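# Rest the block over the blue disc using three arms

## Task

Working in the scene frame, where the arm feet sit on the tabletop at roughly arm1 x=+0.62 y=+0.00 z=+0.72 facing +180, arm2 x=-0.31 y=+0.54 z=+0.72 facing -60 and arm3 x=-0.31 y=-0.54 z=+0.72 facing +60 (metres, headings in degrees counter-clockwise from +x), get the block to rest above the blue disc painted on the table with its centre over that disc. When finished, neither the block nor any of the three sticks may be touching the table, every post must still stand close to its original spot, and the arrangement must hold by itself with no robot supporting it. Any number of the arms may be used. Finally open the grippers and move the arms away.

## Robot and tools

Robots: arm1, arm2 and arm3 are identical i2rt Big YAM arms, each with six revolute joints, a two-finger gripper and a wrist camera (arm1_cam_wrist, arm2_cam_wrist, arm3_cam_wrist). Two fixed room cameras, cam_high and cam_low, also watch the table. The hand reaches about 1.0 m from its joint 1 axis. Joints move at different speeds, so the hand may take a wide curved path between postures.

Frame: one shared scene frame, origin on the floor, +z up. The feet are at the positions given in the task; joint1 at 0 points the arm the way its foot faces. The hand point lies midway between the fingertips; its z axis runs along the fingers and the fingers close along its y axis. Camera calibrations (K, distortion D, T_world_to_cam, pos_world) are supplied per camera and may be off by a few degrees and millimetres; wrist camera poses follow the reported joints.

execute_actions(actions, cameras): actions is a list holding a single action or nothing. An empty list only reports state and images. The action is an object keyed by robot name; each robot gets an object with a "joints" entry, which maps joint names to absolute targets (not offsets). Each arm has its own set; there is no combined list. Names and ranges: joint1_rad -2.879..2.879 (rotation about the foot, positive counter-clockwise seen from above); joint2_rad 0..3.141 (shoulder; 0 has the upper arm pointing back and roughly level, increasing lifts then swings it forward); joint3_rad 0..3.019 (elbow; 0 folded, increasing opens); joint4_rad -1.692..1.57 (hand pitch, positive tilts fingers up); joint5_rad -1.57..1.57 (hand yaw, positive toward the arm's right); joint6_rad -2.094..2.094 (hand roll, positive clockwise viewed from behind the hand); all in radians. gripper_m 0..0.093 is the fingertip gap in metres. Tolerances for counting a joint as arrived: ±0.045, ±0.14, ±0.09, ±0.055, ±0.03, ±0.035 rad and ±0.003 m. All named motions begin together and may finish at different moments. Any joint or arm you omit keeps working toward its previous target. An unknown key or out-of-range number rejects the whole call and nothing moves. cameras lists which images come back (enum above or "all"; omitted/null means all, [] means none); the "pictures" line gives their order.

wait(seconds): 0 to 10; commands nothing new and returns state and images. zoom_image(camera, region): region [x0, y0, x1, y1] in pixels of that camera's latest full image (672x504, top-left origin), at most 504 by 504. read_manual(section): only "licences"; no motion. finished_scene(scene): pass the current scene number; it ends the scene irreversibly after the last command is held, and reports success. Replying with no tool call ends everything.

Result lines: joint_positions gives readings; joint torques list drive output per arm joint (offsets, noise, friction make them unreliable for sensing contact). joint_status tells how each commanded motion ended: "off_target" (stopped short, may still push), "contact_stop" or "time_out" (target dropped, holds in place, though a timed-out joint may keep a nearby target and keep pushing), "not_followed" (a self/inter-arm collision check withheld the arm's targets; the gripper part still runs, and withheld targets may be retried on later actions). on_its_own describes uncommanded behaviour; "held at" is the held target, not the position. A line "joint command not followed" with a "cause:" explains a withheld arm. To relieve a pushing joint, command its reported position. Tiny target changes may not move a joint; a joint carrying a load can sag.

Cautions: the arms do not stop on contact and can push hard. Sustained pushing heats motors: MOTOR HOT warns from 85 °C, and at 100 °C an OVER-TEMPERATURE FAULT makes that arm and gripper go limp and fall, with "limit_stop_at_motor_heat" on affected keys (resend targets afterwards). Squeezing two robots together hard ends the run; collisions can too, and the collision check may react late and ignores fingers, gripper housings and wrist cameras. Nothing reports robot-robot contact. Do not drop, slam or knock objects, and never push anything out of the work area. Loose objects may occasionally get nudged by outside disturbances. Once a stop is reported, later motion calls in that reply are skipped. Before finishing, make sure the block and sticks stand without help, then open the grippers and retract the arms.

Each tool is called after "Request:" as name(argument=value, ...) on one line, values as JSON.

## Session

Request:
execute_actions(actions=[])

Scene clock: 0.00 s.
Joint torques (N m, as the arm reports them, + toward a larger angle): no reading
arm1.joint_positions: joint1_rad=-0.186 joint2_rad=+0.619 joint3_rad=+1.418 joint4_rad=-1.398 joint5_rad=-0.049 joint6_rad=-0.201 gripper_m=+0.095
arm1.joint_status: not commanded
arm1.hand: x=+0.4019 y=+0.0459 z=+1.2692 quat_wxyz=(-0.073, +0.884, +0.000, -0.461) (m; scene frame)
arm2.joint_positions: joint1_rad=-0.263 joint2_rad=+0.473 joint3_rad=+1.427 joint4_rad=-1.391 joint5_rad=+0.239 joint6_rad=-0.373 gripper_m=+0.095
arm2.joint_status: not commanded
arm2.hand: x=-0.3017 y=+0.3817 z=+1.3621 quat_wxyz=(-0.286, -0.423, -0.723, +0.465) (m; scene frame)
arm3.joint_positions: joint1_rad=+0.233 joint2_rad=+0.448 joint3_rad=+1.324 joint4_rad=-1.369 joint5_rad=-0.022 joint6_rad=-0.336 gripper_m=+0.095
arm3.joint_status: not commanded
arm3.hand: x=-0.2499 y=-0.3724 z=+1.2728 quat_wxyz=(-0.451, +0.613, -0.604, -0.238) (m; scene frame)
pictures: arm1_cam_wrist, arm2_cam_wrist, arm3_cam_wrist, cam_high, cam_low
camera_calibration (this result's frames):
arm1_cam_wrist: T_world_to_cam=[[0.0733387, 0.989869, 0.121572, -0.233907], [0.944047, -0.029601, -0.32848, 0.0469928], [-0.321554, 0.13886, -0.936654, 1.43439], [0, 0, 0, 1]] pos_world=[0.434023, 0.0337487, 1.3874]
arm2_cam_wrist: T_world_to_cam=[[-0.879301, -0.206563, 0.42914, -0.769591], [-0.39838, 0.812791, -0.425045, 0.155066], [-0.261003, -0.544704, -0.796979, 1.33763], [0, 0, 0, 1]] pos_world=[-0.265801, 0.44361, 1.46224]
arm3_cam_wrist: T_world_to_cam=[[0.95542, -0.149824, 0.254411, -0.136227], [-0.0325611, -0.909894, -0.413561, 0.182168], [0.293449, 0.386841, -0.87421, 1.45509], [0, 0, 0, 1]] pos_world=[-0.290908, -0.417544, 1.38205]
Images, in order (width x height): arm1_cam_wrist 672x504, arm2_cam_wrist 672x504, arm3_cam_wrist 672x504, cam_high 672x504, cam_low 672x504.

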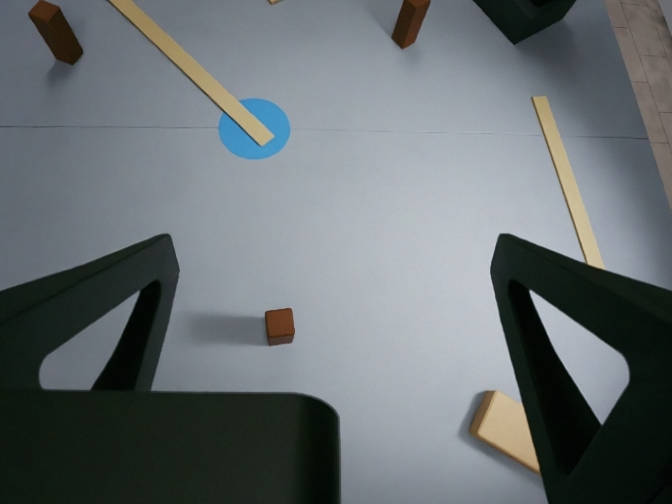

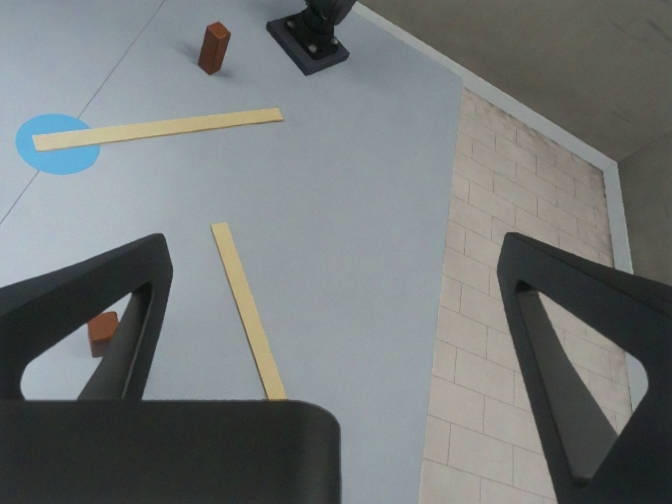

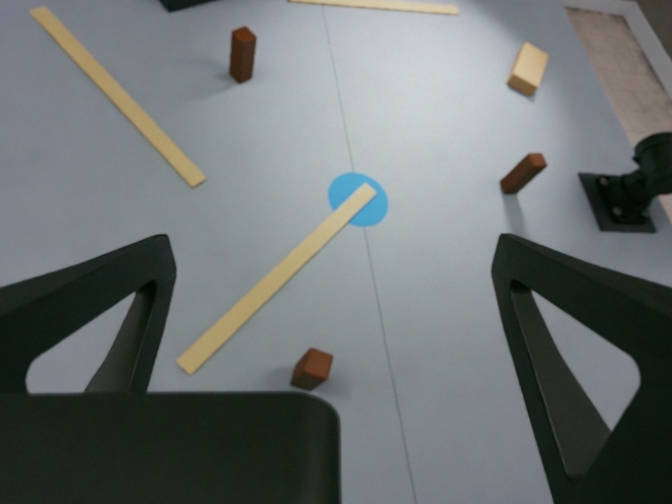

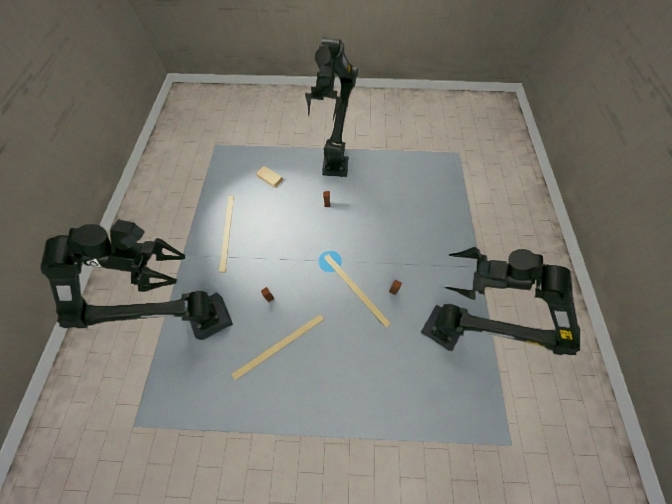

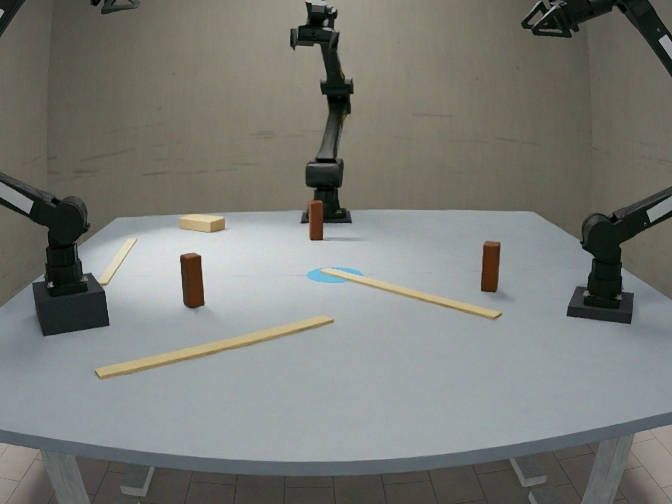

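Request:
zoom_image(camera="cam_high", region=[200, 150, 360, 310])

Request:
zoom_image(camera="cam_high", region=[220, 240, 420, 390])

Region (200, 150, 360, 310) of cam_high's 672x504 image, scaled by 3.150, with more detail than that image has.

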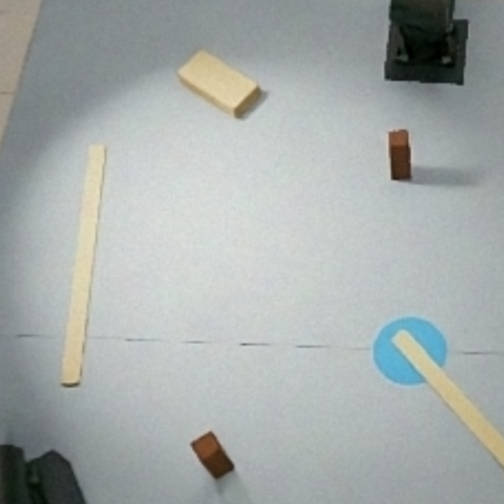

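Region (220, 240, 420, 390) of cam_high's 672x504 image, scaled by 2.520, with more detail than that image has; it fills the top 378 rows of this view, and the rest is white.

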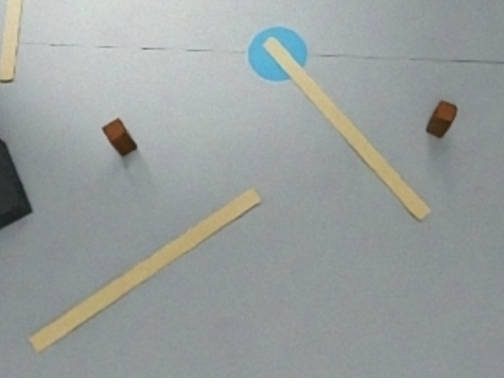

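Request:
zoom_image(camera="cam_high", region=[305, 180, 365, 280])

Request:
zoom_image(camera="cam_high", region=[250, 275, 290, 310])

Request:
zoom_image(camera="cam_high", region=[375, 270, 415, 305])

Region (305, 180, 365, 280) of cam_high's 672x504 image, scaled by 5.040, with more detail than that image has; it fills the left 302 columns of this view, and the rest is white.

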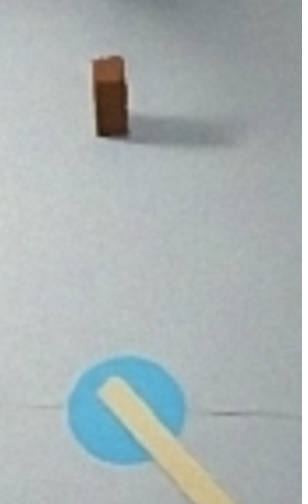

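Region (250, 275, 290, 310) of cam_high's 672x504 image, scaled by 12.600, with more detail than that image has; it fills the top 441 rows of this view, and the rest is white.

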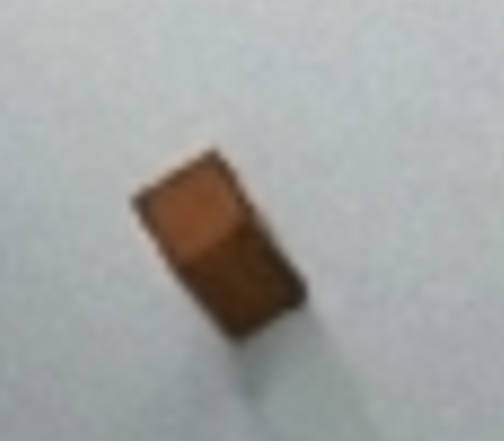

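Region (375, 270, 415, 305) of cam_high's 672x504 image, scaled by 12.600, with more detail than that image has; it fills the top 441 rows of this view, and the rest is white.

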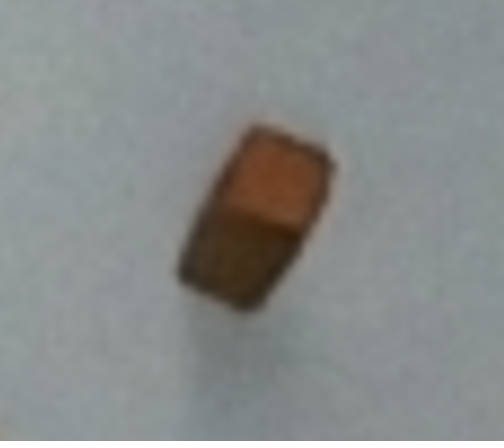

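Request:
execute_actions(actions=[{"arm1": {"joints": {"joint1_rad": -0.905, "joint2_rad": 2.13, "joint3_rad": 2.105, "joint4_rad": -1.29, "joint5_rad": 0.0, "joint6_rad": -1.067, "gripper_m": 0.09}}, "arm2": {"joints": {"joint1_rad": -1.054, "joint2_rad": 1.34, "joint3_rad": 0.692, "joint4_rad": -0.595, "joint5_rad": 0.0, "joint6_rad": -1.16, "gripper_m": 0.09}}, "arm3": {"joints": {"joint1_rad": 0.268, "joint2_rad": 1.29, "joint3_rad": 0.828, "joint4_rad": -0.765, "joint5_rad": 0.0, "joint6_rad": 0.537, "gripper_m": 0.09}}}])

Scene clock: 9.83 s.
Joint torques (N m, as the arm reports them, + toward a larger angle): arm1=[  0.57 -20.98  13.11   0.88  -0.01  -0.1 ] | arm2=[ 1.92 -8.87  8.7   1.25 -0.16 -0.2 ] | arm3=[ 0.14 -5.84  8.69  1.51  0.22  0.13]
arm1.joint_positions: joint1_rad=-0.908 joint2_rad=+2.121 joint3_rad=+2.087 joint4_rad=-1.292 joint5_rad=-0.002 joint6_rad=-1.057 gripper_m=+0.090
arm1.joint_status: all done
arm1.hand: x=+0.1986 y=+0.5840 z=+0.8905 quat_wxyz=(-0.098, +0.991, +0.055, -0.067) (m; scene frame)
arm2.joint_positions: joint1_rad=-1.053 joint2_rad=+1.335 joint3_rad=+0.684 joint4_rad=-0.611 joint5_rad=+0.001 joint6_rad=-1.150 gripper_m=+0.090
arm2.joint_status: all done
arm2.hand: x=-0.4921 y=+0.2063 z=+0.8408 quat_wxyz=(+0.008, -0.439, -0.884, +0.159) (m; scene frame)
arm3.joint_positions: joint1_rad=+0.261 joint2_rad=+1.277 joint3_rad=+0.809 joint4_rad=-0.781 joint5_rad=-0.003 joint6_rad=+0.522 gripper_m=+0.090
arm3.joint_status: all done
arm3.hand: x=-0.1926 y=-0.1582 z=+0.8455 quat_wxyz=(-0.091, +0.362, -0.919, -0.128) (m; scene frame)
pictures: arm1_cam_wrist, arm2_cam_wrist, arm3_cam_wrist, cam_high, cam_low
camera_calibration (this result's frames):
arm1_cam_wrist: T_world_to_cam=[[-0.0872487, 0.975776, 0.200623, -0.735898], [0.881733, -0.0180821, 0.471403, -0.576243], [0.463611, 0.218025, -0.858796, 0.668001], [0, 0, 0, 1]] pos_world=[0.134194, 0.562011, 0.992957]
arm2_cam_wrist: T_world_to_cam=[[-0.775868, -0.560612, 0.289384, -0.508018], [-0.408337, 0.795879, 0.447032, -0.734459], [-0.480926, 0.228672, -0.846416, 0.550721], [0, 0, 0, 1]] pos_world=[-0.429205, 0.173806, 0.941477]
arm3_cam_wrist: T_world_to_cam=[[0.675126, -0.718264, -0.168228, 0.163261], [-0.645577, -0.685601, 0.336426, -0.514451], [-0.35698, -0.118525, -0.926562, 0.820865], [0, 0, 0, 1]] pos_world=[-0.149307, -0.13815, 0.961122]
Images, in order (width x height): arm1_cam_wrist 672x504, arm2_cam_wrist 672x504, arm3_cam_wrist 672x504, cam_high 672x504, cam_low 672x504.

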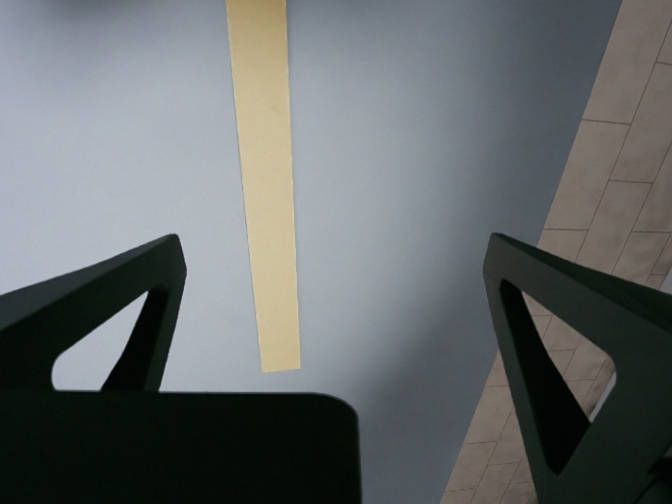

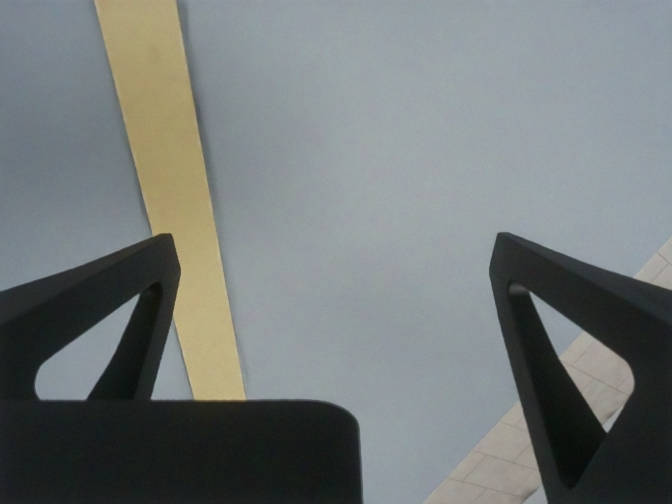

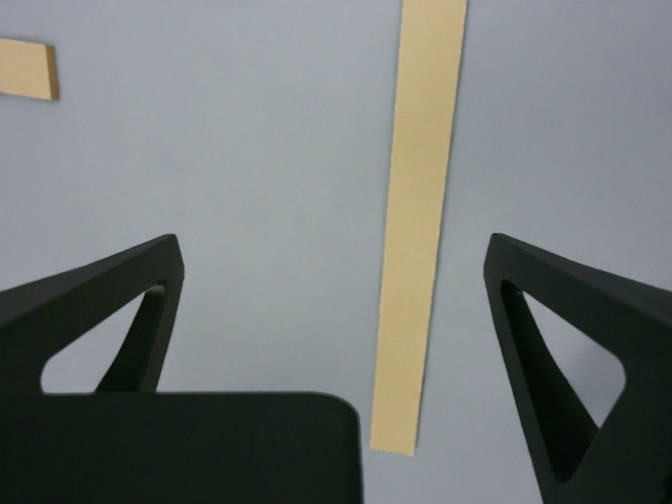

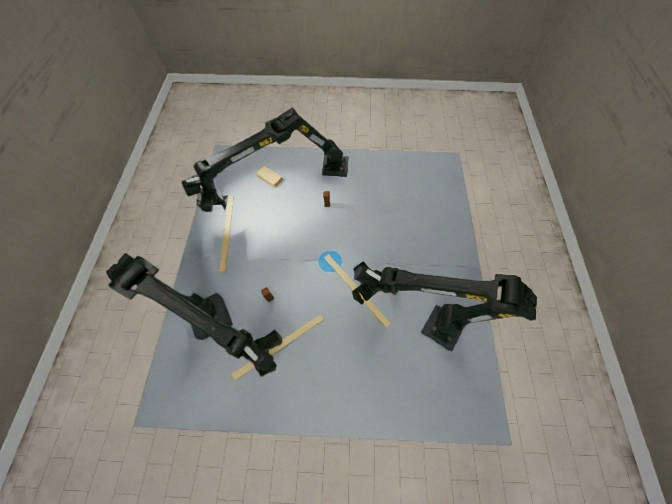

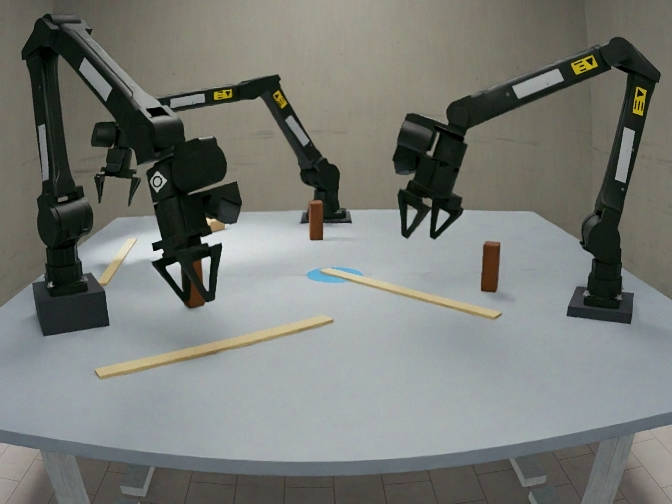

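Request:
execute_actions(actions=[{"arm1": {"joints": {"joint1_rad": -0.946, "joint2_rad": 2.255, "joint3_rad": 2.04, "joint4_rad": -1.305}}, "arm2": {"joints": {"joint2_rad": 1.64, "joint6_rad": -1.168}}, "arm3": {"joints": {"joint1_rad": 0.243, "joint2_rad": 1.585, "joint4_rad": -0.758, "joint6_rad": 0.549}}}])

Scene clock: 15.07 s.
Joint torques (N m, as the arm reports them, + toward a larger angle): arm1=[ -0.01 -22.39  10.82  -0.08  -0.02  -0.12] | arm2=[  2.27 -12.15   6.18   0.47  -0.17  -0.19] | arm3=[-0.93 -9.74  6.76  0.82  0.21  0.13]
arm1.joint_positions: joint1_rad=-0.941 joint2_rad=+2.255 joint3_rad=+2.038 joint4_rad=-1.292 joint5_rad=-0.002 joint6_rad=-1.057 gripper_m=+0.090
arm1.joint_status: all done
arm1.hand: x=+0.2280 y=+0.5826 z=+0.7772 quat_wxyz=(-0.021, +0.999, +0.039, -0.017) (m; scene frame)
arm2.joint_positions: joint1_rad=-1.053 joint2_rad=+1.646 joint3_rad=+0.684 joint4_rad=-0.606 joint5_rad=+0.001 joint6_rad=-1.159 gripper_m=+0.090
arm2.joint_status: all done
arm2.hand: x=-0.4732 y=+0.2411 z=+0.7354 quat_wxyz=(+0.001, -0.441, -0.897, +0.007) (m; scene frame)
arm3.joint_positions: joint1_rad=+0.251 joint2_rad=+1.596 joint3_rad=+0.809 joint4_rad=-0.768 joint5_rad=-0.003 joint6_rad=+0.534 gripper_m=+0.090
arm3.joint_status: all done
arm3.hand: x=-0.1975 y=-0.1818 z=+0.7297 quat_wxyz=(+0.004, +0.357, -0.934, -0.009) (m; scene frame)
pictures: arm1_cam_wrist, arm2_cam_wrist, arm3_cam_wrist, cam_high, cam_low
camera_calibration (this result's frames):
arm1_cam_wrist: T_world_to_cam=[[-0.0683359, 0.996723, 0.0432775, -0.603458], [0.827314, 0.032371, 0.560806, -0.63524], [0.557567, 0.0741272, -0.826815, 0.594957], [0, 0, 0, 1]] pos_world=[0.152577, 0.577941, 0.874282]
arm2_cam_wrist: T_world_to_cam=[[-0.793662, -0.608161, 0.0155416, -0.238926], [-0.489455, 0.653503, 0.57738, -0.80722], [-0.361296, 0.450638, -0.816328, 0.443643], [0, 0, 0, 1]] pos_world=[-0.424437, 0.182294, 0.831944]
arm3_cam_wrist: T_world_to_cam=[[0.653315, -0.756971, -0.0132463, 0.0056093], [-0.613864, -0.539883, 0.575932, -0.636867], [-0.443115, -0.368133, -0.81739, 0.567025], [0, 0, 0, 1]] pos_world=[-0.143357, -0.130846, 0.830347]
Images, in order (width x height): arm1_cam_wrist 672x504, arm2_cam_wrist 672x504, arm3_cam_wrist 672x504, cam_high 672x504, cam_low 672x504.

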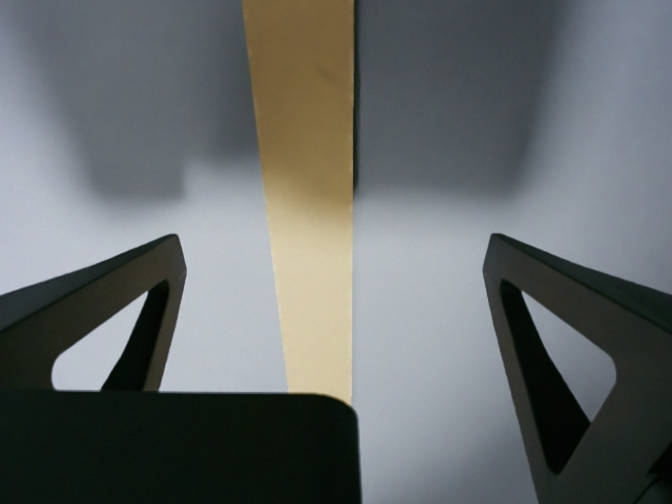

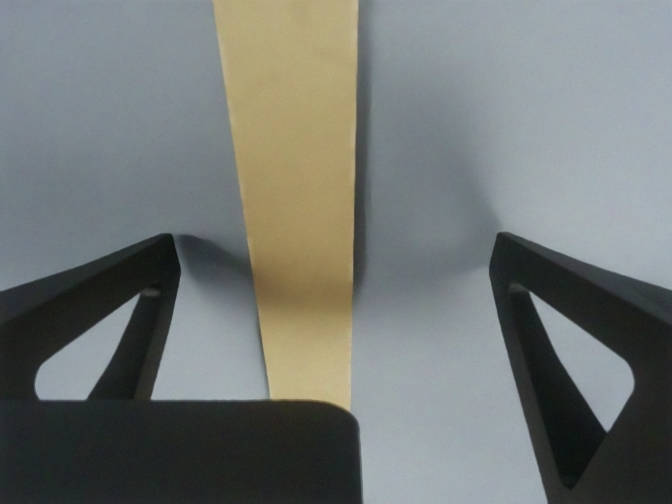

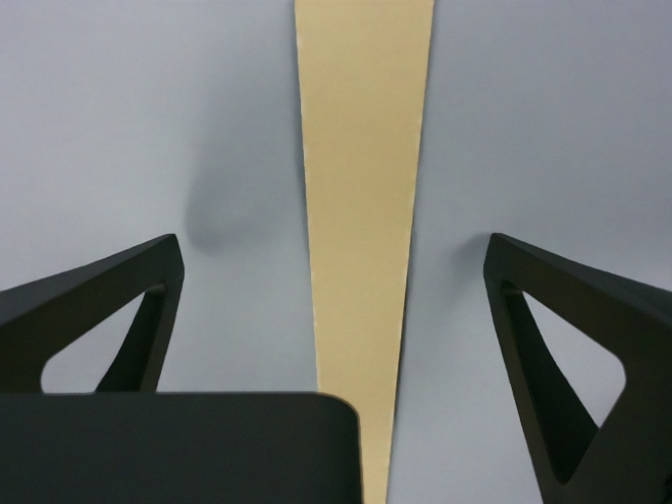

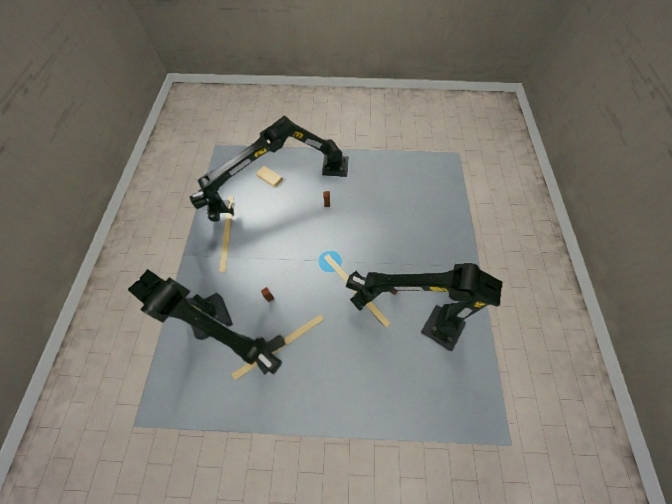

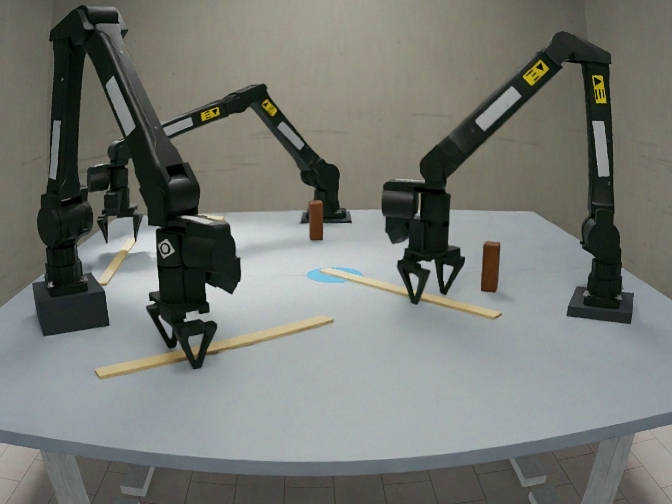

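Request:
zoom_image(camera="cam_low", region=[90, 300, 290, 390])

Request:
zoom_image(camera="cam_low", region=[370, 250, 510, 325])

Region (90, 300, 290, 390) of cam_low's 672x504 image, scaled by 2.520, with more detail than that image has; it fills the top 227 rows of this view, and the rest is white.

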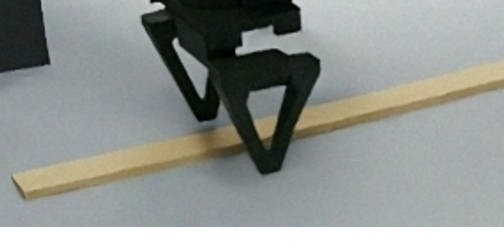

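Region (370, 250, 510, 325) of cam_low's 672x504 image, scaled by 3.600, with more detail than that image has; it fills the top 270 rows of this view, and the rest is white.

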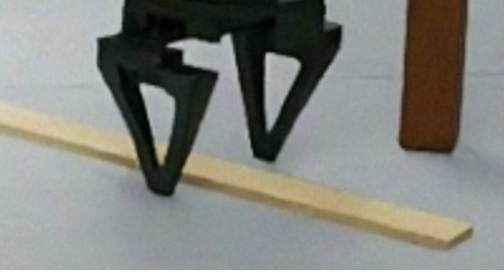

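Request:
zoom_image(camera="arm1_cam_wrist", region=[230, 200, 390, 300])

Request:
zoom_image(camera="arm2_cam_wrist", region=[220, 200, 380, 300])

Request:
zoom_image(camera="arm3_cam_wrist", region=[280, 200, 440, 300])

Region (230, 200, 390, 300) of arm1_cam_wrist's 672x504 image, scaled by 3.150, with more detail than that image has; it fills the top 315 rows of this view, and the rest is white.

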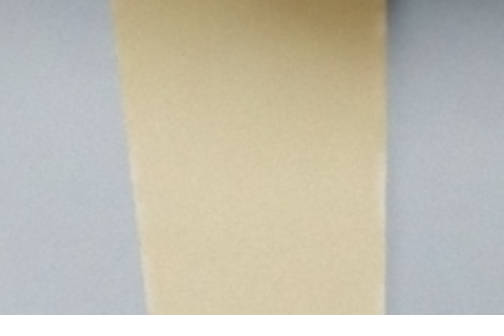

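Region (220, 200, 380, 300) of arm2_cam_wrist's 672x504 image, scaled by 3.150, with more detail than that image has; it fills the top 315 rows of this view, and the rest is white.

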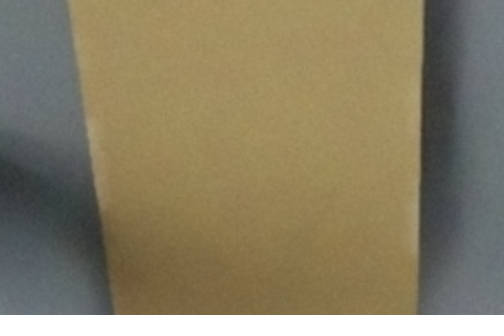

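Region (280, 200, 440, 300) of arm3_cam_wrist's 672x504 image, scaled by 3.150, with more detail than that image has; it fills the top 315 rows of this view, and the rest is white.

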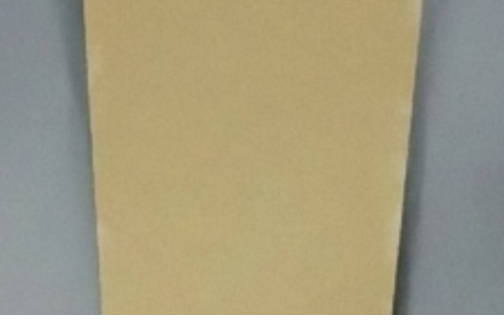

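Request:
execute_actions(actions=[{"arm1": {"joints": {"joint2_rad": 2.303, "gripper_m": 0.06}}, "arm2": {"joints": {"joint2_rad": 1.676, "gripper_m": 0.06}}, "arm3": {"joints": {"joint2_rad": 1.618, "gripper_m": 0.06}}}], cameras=["arm1_cam_wrist", "arm2_cam_wrist", "arm3_cam_wrist"])

Scene clock: 19.53 s.
Joint torques (N m, as the arm reports them, + toward a larger angle): arm1=[ -0.13 -19.99  10.75  -0.1   -0.02  -0.12] | arm2=[ 2.02 -9.49  5.94  0.39 -0.16 -0.17] | arm3=[-1.03 -8.11  6.71  0.77  0.2   0.16]
arm1.joint_positions: joint1_rad=-0.941 joint2_rad=+2.266 joint3_rad=+2.038 joint4_rad=-1.292 joint5_rad=-0.002 joint6_rad=-1.057 gripper_m=+0.060
arm1.joint_status: all done
arm1.hand: x=+0.2285 y=+0.5818 z=+0.7697 quat_wxyz=(-0.017, +0.999, +0.039, -0.014) (m; scene frame)
arm2.joint_positions: joint1_rad=-1.053 joint2_rad=+1.654 joint3_rad=+0.685 joint4_rad=-0.603 joint5_rad=+0.002 joint6_rad=-1.160 gripper_m=+0.060
arm2.joint_status: all done
arm2.hand: x=-0.4731 y=+0.2415 z=+0.7329 quat_wxyz=(+0.002, -0.441, -0.898, +0.005) (m; scene frame)
arm3.joint_positions: joint1_rad=+0.251 joint2_rad=+1.602 joint3_rad=+0.809 joint4_rad=-0.768 joint5_rad=-0.003 joint6_rad=+0.534 gripper_m=+0.060
arm3.joint_status: all done
arm3.hand: x=-0.1977 y=-0.1827 z=+0.7276 quat_wxyz=(+0.006, +0.357, -0.934, -0.006) (m; scene frame)
pictures: arm1_cam_wrist, arm2_cam_wrist, arm3_cam_wrist
camera_calibration (this result's frames):
arm1_cam_wrist: T_world_to_cam=[[-0.0686277, 0.997073, 0.0337066, -0.595065], [0.823832, 0.0375837, 0.565586, -0.637331], [0.562664, 0.0665835, -0.824, 0.589586], [0, 0, 0, 1]] pos_world=[0.152477, 0.57802, 0.866342]
arm2_cam_wrist: T_world_to_cam=[[-0.793228, -0.608813, 0.0116611, -0.235394], [-0.490825, 0.6506, 0.579492, -0.807507], [-0.360389, 0.453945, -0.814895, 0.440042], [0, 0, 0, 1]] pos_world=[-0.42448, 0.182298, 0.829276]
arm3_cam_wrist: T_world_to_cam=[[0.653071, -0.75723, -0.0100474, 0.0027266], [-0.612952, -0.536337, 0.580201, -0.638542], [-0.444734, -0.372754, -0.814412, 0.561519], [0, 0, 0, 1]] pos_world=[-0.143449, -0.1311, 0.827817]
Images, in order (width x height): arm1_cam_wrist 672x504, arm2_cam_wrist 672x504, arm3_cam_wrist 672x504.

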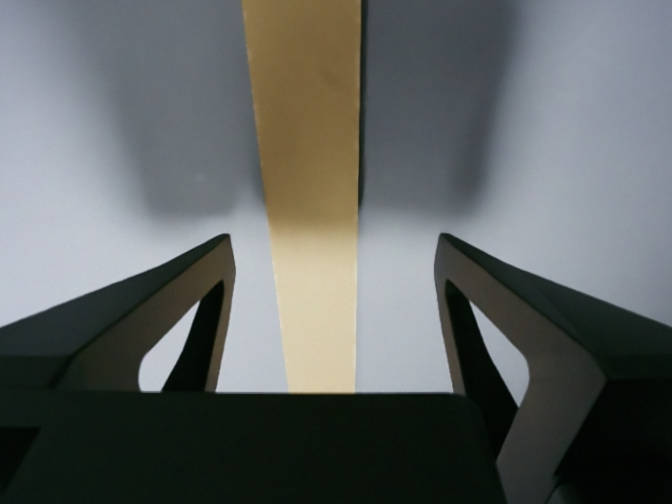

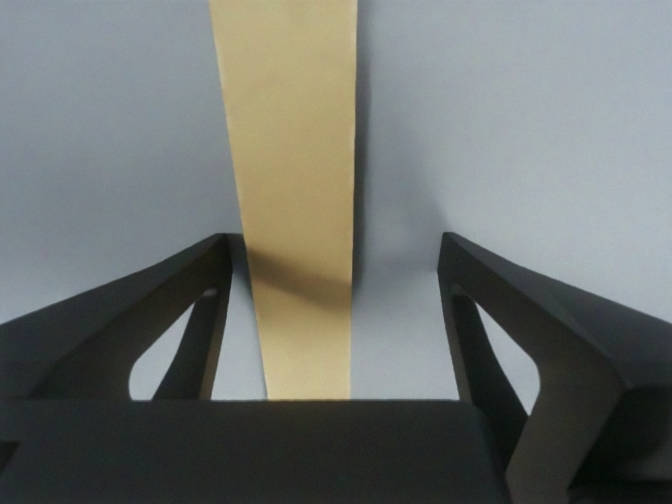

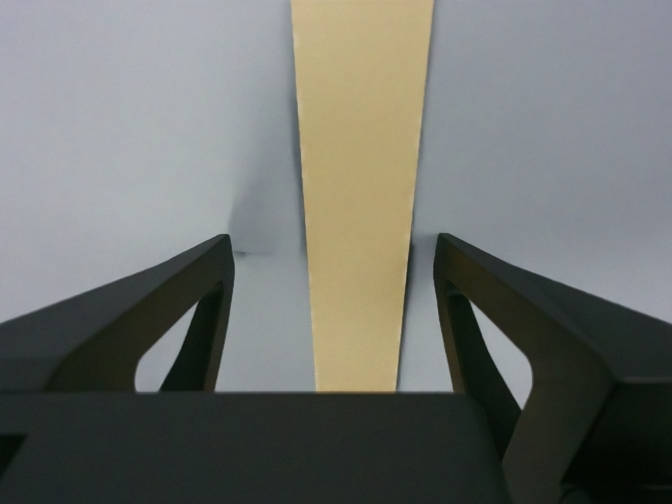

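Request:
execute_actions(actions=[{"arm1": {"joints": {"joint2_rad": 2.336}}, "arm2": {"joints": {"joint2_rad": 1.662, "gripper_m": 0.015}}, "arm3": {"joints": {"joint2_rad": 1.61, "gripper_m": 0.015}}}], cameras=["arm1_cam_wrist", "arm2_cam_wrist", "arm3_cam_wrist"])

Scene clock: 20.90 s.
Joint torques (N m, as the arm reports them, + toward a larger angle): arm1=[ -0.08 -19.81  10.62  -0.08  -0.04  -0.11] | arm2=[  2.1  -10.85   5.94   0.1   -0.16  -0.15] | arm3=[-0.99 -8.51  6.75  0.77  0.15  0.17]
arm1.joint_positions: joint1_rad=-0.941 joint2_rad=+2.295 joint3_rad=+2.038 joint4_rad=-1.293 joint5_rad=-0.002 joint6_rad=-1.059 gripper_m=+0.060
arm1.joint_status: all done
arm1.hand: x=+0.2303 y=+0.5793 z=+0.7501 quat_wxyz=(-0.004, +0.999, +0.040, -0.006) (m; scene frame)
arm2.joint_positions: joint1_rad=-1.053 joint2_rad=+1.654 joint3_rad=+0.685 joint4_rad=-0.602 joint5_rad=+0.001 joint6_rad=-1.161 gripper_m=+0.027
arm2.joint_status: gripper_m off_target (ended at +0.027, target +0.015); the others done
arm2.hand: x=-0.4732 y=+0.2412 z=+0.7329 quat_wxyz=(+0.002, -0.440, -0.898, +0.005) (m; scene frame)
arm3.joint_positions: joint1_rad=+0.251 joint2_rad=+1.602 joint3_rad=+0.809 joint4_rad=-0.768 joint5_rad=-0.002 joint6_rad=+0.534 gripper_m=+0.027
arm3.joint_status: gripper_m off_target (ended at +0.027, target +0.015); the others done
arm3.hand: x=-0.1976 y=-0.1827 z=+0.7276 quat_wxyz=(+0.006, +0.356, -0.934, -0.006) (m; scene frame)
pictures: arm1_cam_wrist, arm2_cam_wrist, arm3_cam_wrist
camera_calibration (this result's frames):
arm1_cam_wrist: T_world_to_cam=[[-0.0706358, 0.997467, 0.00834582, -0.572515], [0.813869, 0.0527928, 0.578645, -0.643876], [0.576738, 0.0476654, -0.815537, 0.573969], [0, 0, 0, 1]] pos_world=[0.152562, 0.577698, 0.845446]
arm2_cam_wrist: T_world_to_cam=[[-0.792525, -0.609711, 0.0125573, -0.235733], [-0.491443, 0.650717, 0.578835, -0.807205], [-0.361093, 0.45257, -0.815348, 0.440473], [0, 0, 0, 1]] pos_world=[-0.424468, 0.182189, 0.829337]
arm3_cam_wrist: T_world_to_cam=[[0.652788, -0.757483, -0.00939498, 0.00203816], [-0.613577, -0.535964, 0.579883, -0.63831], [-0.444287, -0.372776, -0.814645, 0.561812], [0, 0, 0, 1]] pos_world=[-0.143377, -0.131137, 0.827842]
Images, in order (width x height): arm1_cam_wrist 672x504, arm2_cam_wrist 672x504, arm3_cam_wrist 672x504.

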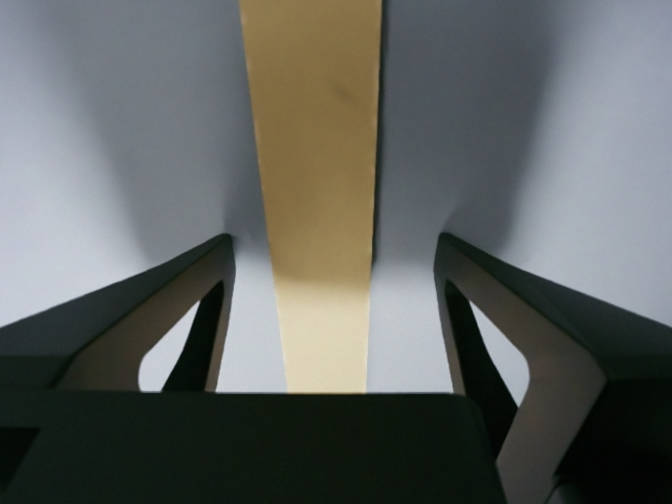

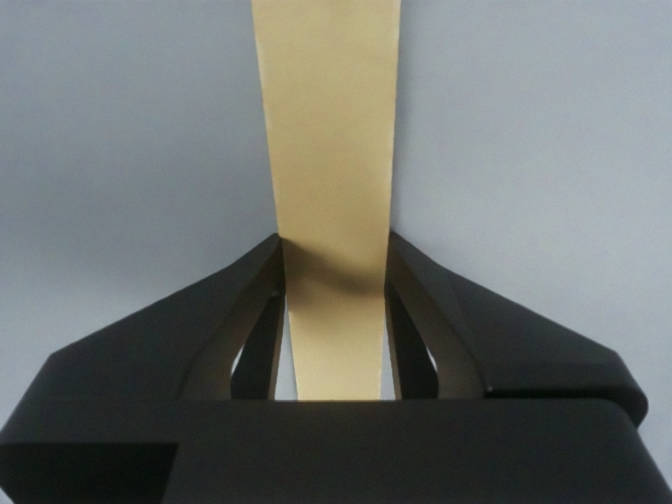

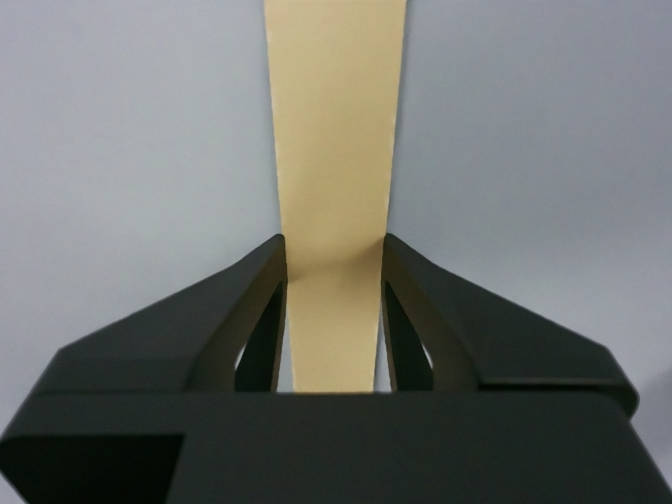

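Request:
execute_actions(actions=[{"arm1": {"joints": {"joint2_rad": 2.27, "joint3_rad": 2.06, "gripper_m": 0.015}}, "arm2": {"joints": {"joint2_rad": 1.37, "joint3_rad": 1.022, "joint4_rad": -0.922, "joint6_rad": -0.6}}, "arm3": {"joints": {"joint2_rad": 1.26, "joint3_rad": 1.03, "joint4_rad": -1.008}}}], cameras=["arm1_cam_wrist", "cam_high", "cam_low"])

Scene clock: 25.47 s.
Joint torques (N m, as the arm reports them, + toward a larger angle): arm1=[ -0.1  -23.26  12.7   -0.1   -0.06  -0.1 ] | arm2=[  1.65 -11.41  10.16   0.21  -0.1    0.06] | arm3=[-1.03 -6.35  9.89  0.55  0.16  0.14]
arm1.joint_positions: joint1_rad=-0.941 joint2_rad=+2.280 joint3_rad=+2.038 joint4_rad=-1.294 joint5_rad=-0.001 joint6_rad=-1.059 gripper_m=+0.028
arm1.joint_status: gripper_m off_target (ended at +0.028, target +0.015); the others done
arm1.hand: x=+0.2295 y=+0.5806 z=+0.7604 quat_wxyz=(-0.011, +0.999, +0.040, -0.010) (m; scene frame)
arm2.joint_positions: joint1_rad=-1.053 joint2_rad=+1.369 joint3_rad=+1.012 joint4_rad=-0.912 joint5_rad=+0.001 joint6_rad=-0.610 gripper_m=+0.027
arm2.joint_status: all done
arm2.hand: x=-0.5229 y=+0.1501 z=+0.9393 quat_wxyz=(-0.034, -0.660, -0.735, +0.152) (m; scene frame)
arm3.joint_positions: joint1_rad=+0.251 joint2_rad=+1.252 joint3_rad=+1.001 joint4_rad=-1.001 joint5_rad=-0.002 joint6_rad=+0.535 gripper_m=+0.027
arm3.joint_status: all done
arm3.hand: x=-0.1816 y=-0.1413 z=+0.9214 quat_wxyz=(-0.090, +0.351, -0.923, -0.126) (m; scene frame)
pictures: arm1_cam_wrist, cam_high, cam_low
camera_calibration (this result's frames):
arm1_cam_wrist: T_world_to_cam=[[-0.0708166, 0.997259, 0.0214377, -0.583743], [0.818453, 0.0458074, 0.572744, -0.641824], [0.570192, 0.0581055, -0.819454, 0.581163], [0, 0, 0, 1]] pos_world=[0.15259, 0.577774, 0.856351]
Images, in order (width x height): arm1_cam_wrist 672x504, cam_high 672x504, cam_low 672x504.

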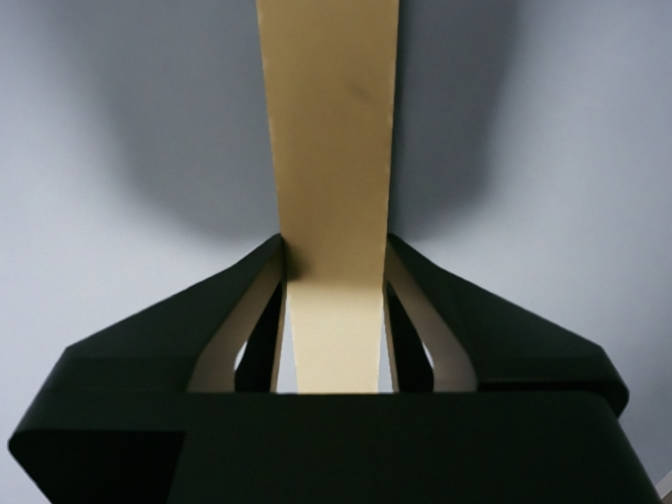

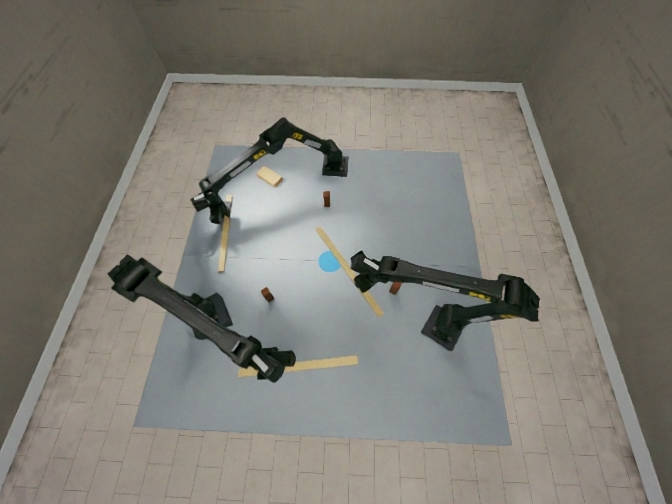

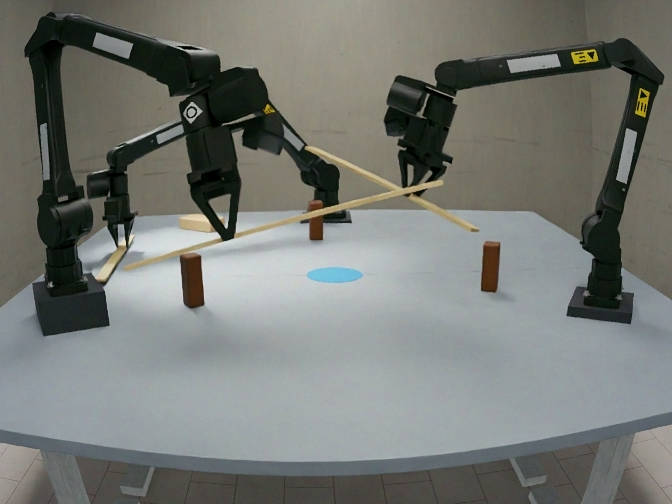

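Request:
execute_actions(actions=[{"arm1": {"joints": {"joint1_rad": -0.6, "joint2_rad": 1.25, "joint3_rad": 1.025, "joint4_rad": -1.034, "joint6_rad": -0.3}}, "arm2": {"joints": {"joint1_rad": -0.303, "joint6_rad": -0.026}}, "arm3": {"joints": {"joint1_rad": -0.261, "joint6_rad": -0.064}}}], cameras=["cam_high", "cam_low"])

Scene clock: 28.30 s.
Joint torques (N m, as the arm reports them, + toward a larger angle): arm1=[ 0.72 -8.74 11.17  1.37 -0.02  0.11] | arm2=[  1.44 -11.57  10.21   0.02  -0.04   0.04] | arm3=[-0.08 -6.63  9.98  0.53  0.04 -0.19]
arm1.joint_positions: joint1_rad=-0.605 joint2_rad=+1.249 joint3_rad=+1.025 joint4_rad=-1.044 joint5_rad=-0.001 joint6_rad=-0.311 gripper_m=+0.028
arm1.joint_status: all done
arm1.hand: x=+0.2902 y=+0.2486 z=+0.9182 quat_wxyz=(-0.065, +0.975, -0.163, -0.133) (m; scene frame)
arm2.joint_positions: joint1_rad=-0.300 joint2_rad=+1.369 joint3_rad=+1.012 joint4_rad=-0.912 joint5_rad=-0.001 joint6_rad=-0.035 gripper_m=+0.027
arm2.joint_status: all done
arm2.hand: x=-0.1993 y=+0.1089 z=+0.9376 quat_wxyz=(-0.117, -0.591, -0.792, +0.099) (m; scene frame)
arm3.joint_positions: joint1_rad=-0.266 joint2_rad=+1.252 joint3_rad=+1.001 joint4_rad=-1.001 joint5_rad=+0.000 joint6_rad=-0.049 gripper_m=+0.027
arm3.joint_status: all done
arm3.hand: x=-0.0025 y=-0.2552 z=+0.9188 quat_wxyz=(-0.141, +0.382, -0.912, -0.056) (m; scene frame)
pictures: cam_high, cam_low
Images, in order (width x height): cam_high 672x504, cam_low 672x504.

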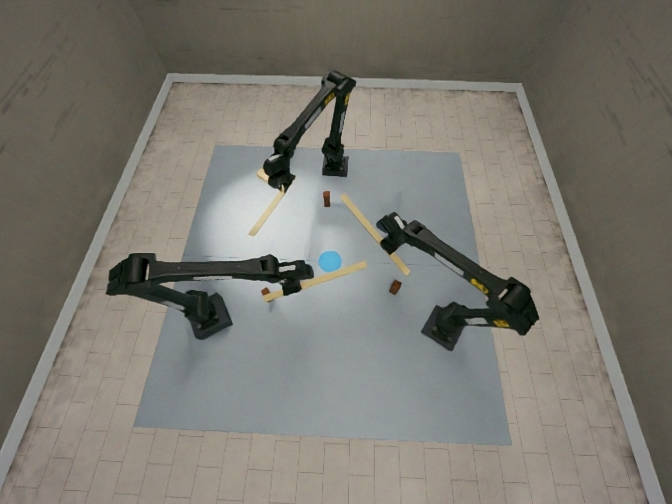

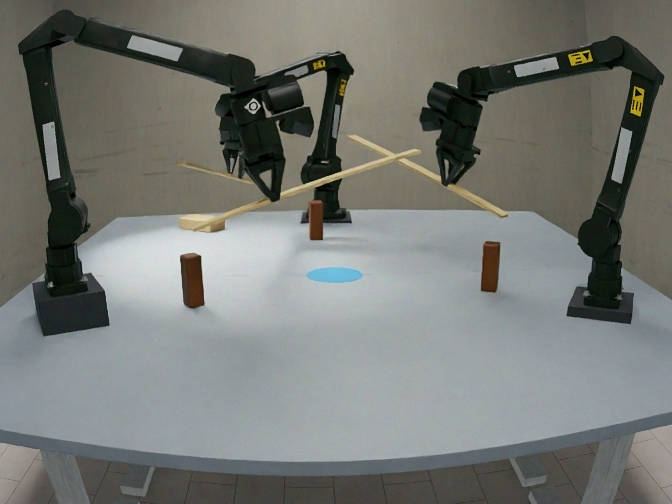

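Request:
execute_actions(actions=[])

Scene clock: 29.50 s.
Joint torques (N m, as the arm reports them, + toward a larger angle): arm1=[ 0.67 -8.62 11.17  1.34 -0.01  0.11] | arm2=[  1.45 -11.52  10.2    0.16  -0.02   0.04] | arm3=[ 0.31 -6.46 10.03  0.55  0.03 -0.16]
arm1.joint_positions: joint1_rad=-0.605 joint2_rad=+1.249 joint3_rad=+1.025 joint4_rad=-1.044 joint5_rad=-0.001 joint6_rad=-0.310 gripper_m=+0.028
arm1.joint_status: all done
arm1.hand: x=+0.2902 y=+0.2486 z=+0.9182 quat_wxyz=(-0.065, +0.975, -0.164, -0.133) (m; scene frame)
arm2.joint_positions: joint1_rad=-0.300 joint2_rad=+1.369 joint3_rad=+1.012 joint4_rad=-0.912 joint5_rad=-0.001 joint6_rad=-0.035 gripper_m=+0.027
arm2.joint_status: all done
arm2.hand: x=-0.1993 y=+0.1089 z=+0.9376 quat_wxyz=(-0.117, -0.591, -0.792, +0.099) (m; scene frame)
arm3.joint_positions: joint1_rad=-0.266 joint2_rad=+1.252 joint3_rad=+1.001 joint4_rad=-1.001 joint5_rad=+0.000 joint6_rad=-0.049 gripper_m=+0.027
arm3.joint_status: all done
arm3.hand: x=-0.0025 y=-0.2552 z=+0.9188 quat_wxyz=(-0.141, +0.382, -0.912, -0.056) (m; scene frame)
pictures: arm1_cam_wrist, arm2_cam_wrist, arm3_cam_wrist, cam_high, cam_low
camera_calibration (this result's frames):
arm1_cam_wrist: T_world_to_cam=[[0.345166, 0.935186, 0.0792908, -0.41021], [0.87445, -0.351129, 0.334731, -0.46569], [0.340878, -0.0462019, -0.938972, 0.89741], [0, 0, 0, 1]] pos_world=[0.242906, 0.261567, 1.03105]
arm2_cam_wrist: T_world_to_cam=[[-0.960438, -0.277818, 0.0193661, -0.177881], [-0.258807, 0.916068, 0.306332, -0.431982], [-0.102845, 0.289201, -0.951728, 0.96325], [0, 0, 0, 1]] pos_world=[-0.183578, 0.0677331, 1.05253]
arm3_cam_wrist: T_world_to_cam=[[0.69941, -0.714697, 0.0057511, -0.181382], [-0.68267, -0.665642, 0.301468, -0.445778], [-0.211631, -0.214776, -0.953459, 0.945715], [0, 0, 0, 1]] pos_world=[0.0226828, -0.223245, 1.03713]
Images, in order (width x height): arm1_cam_wrist 672x504, arm2_cam_wrist 672x504, arm3_cam_wrist 672x504, cam_high 672x504, cam_low 672x504.

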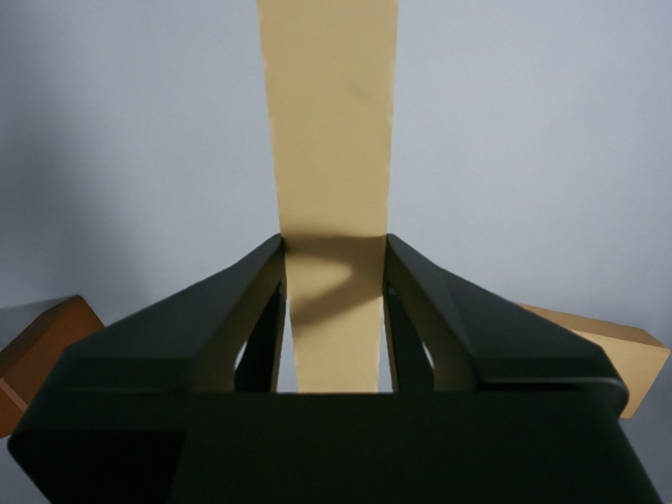

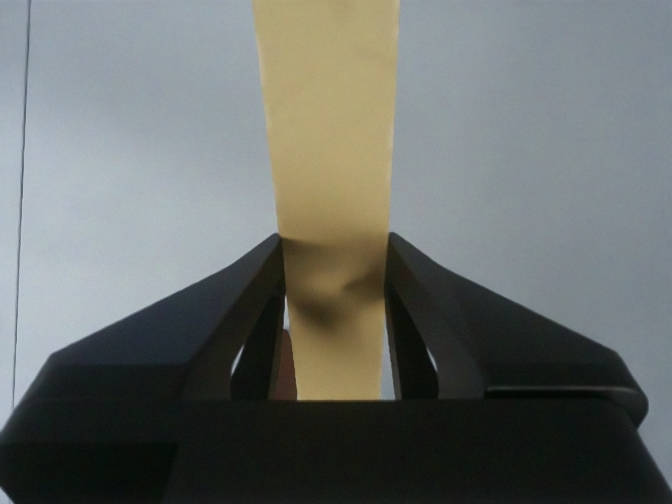

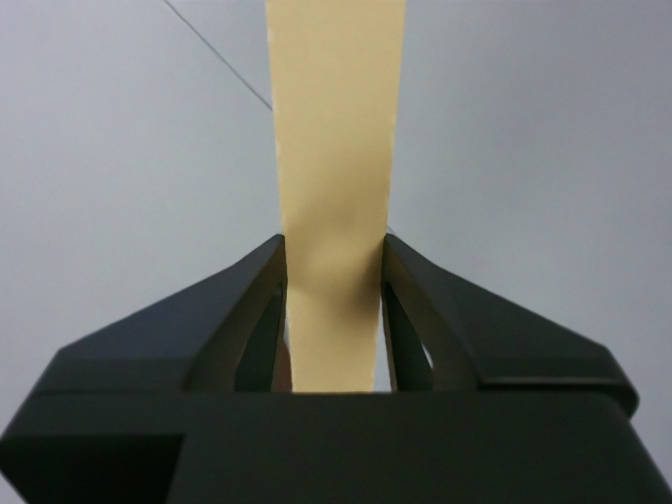

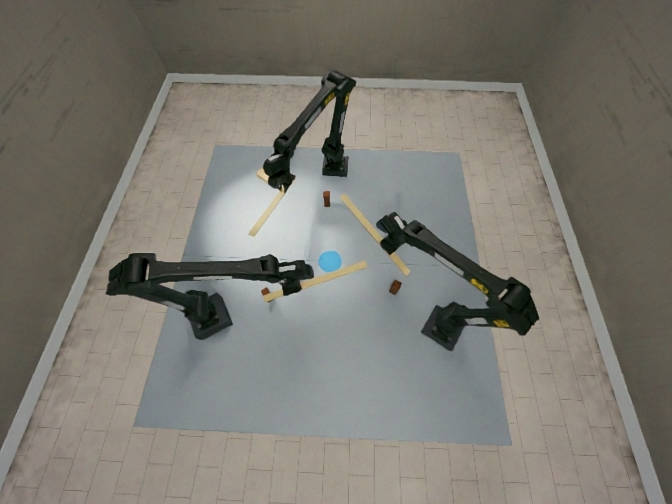

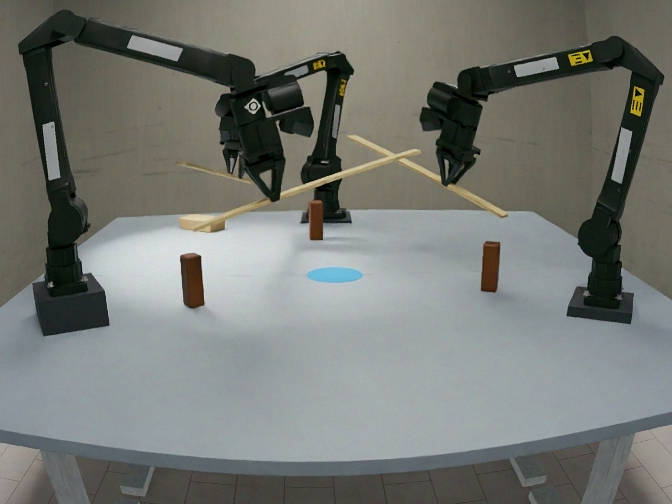

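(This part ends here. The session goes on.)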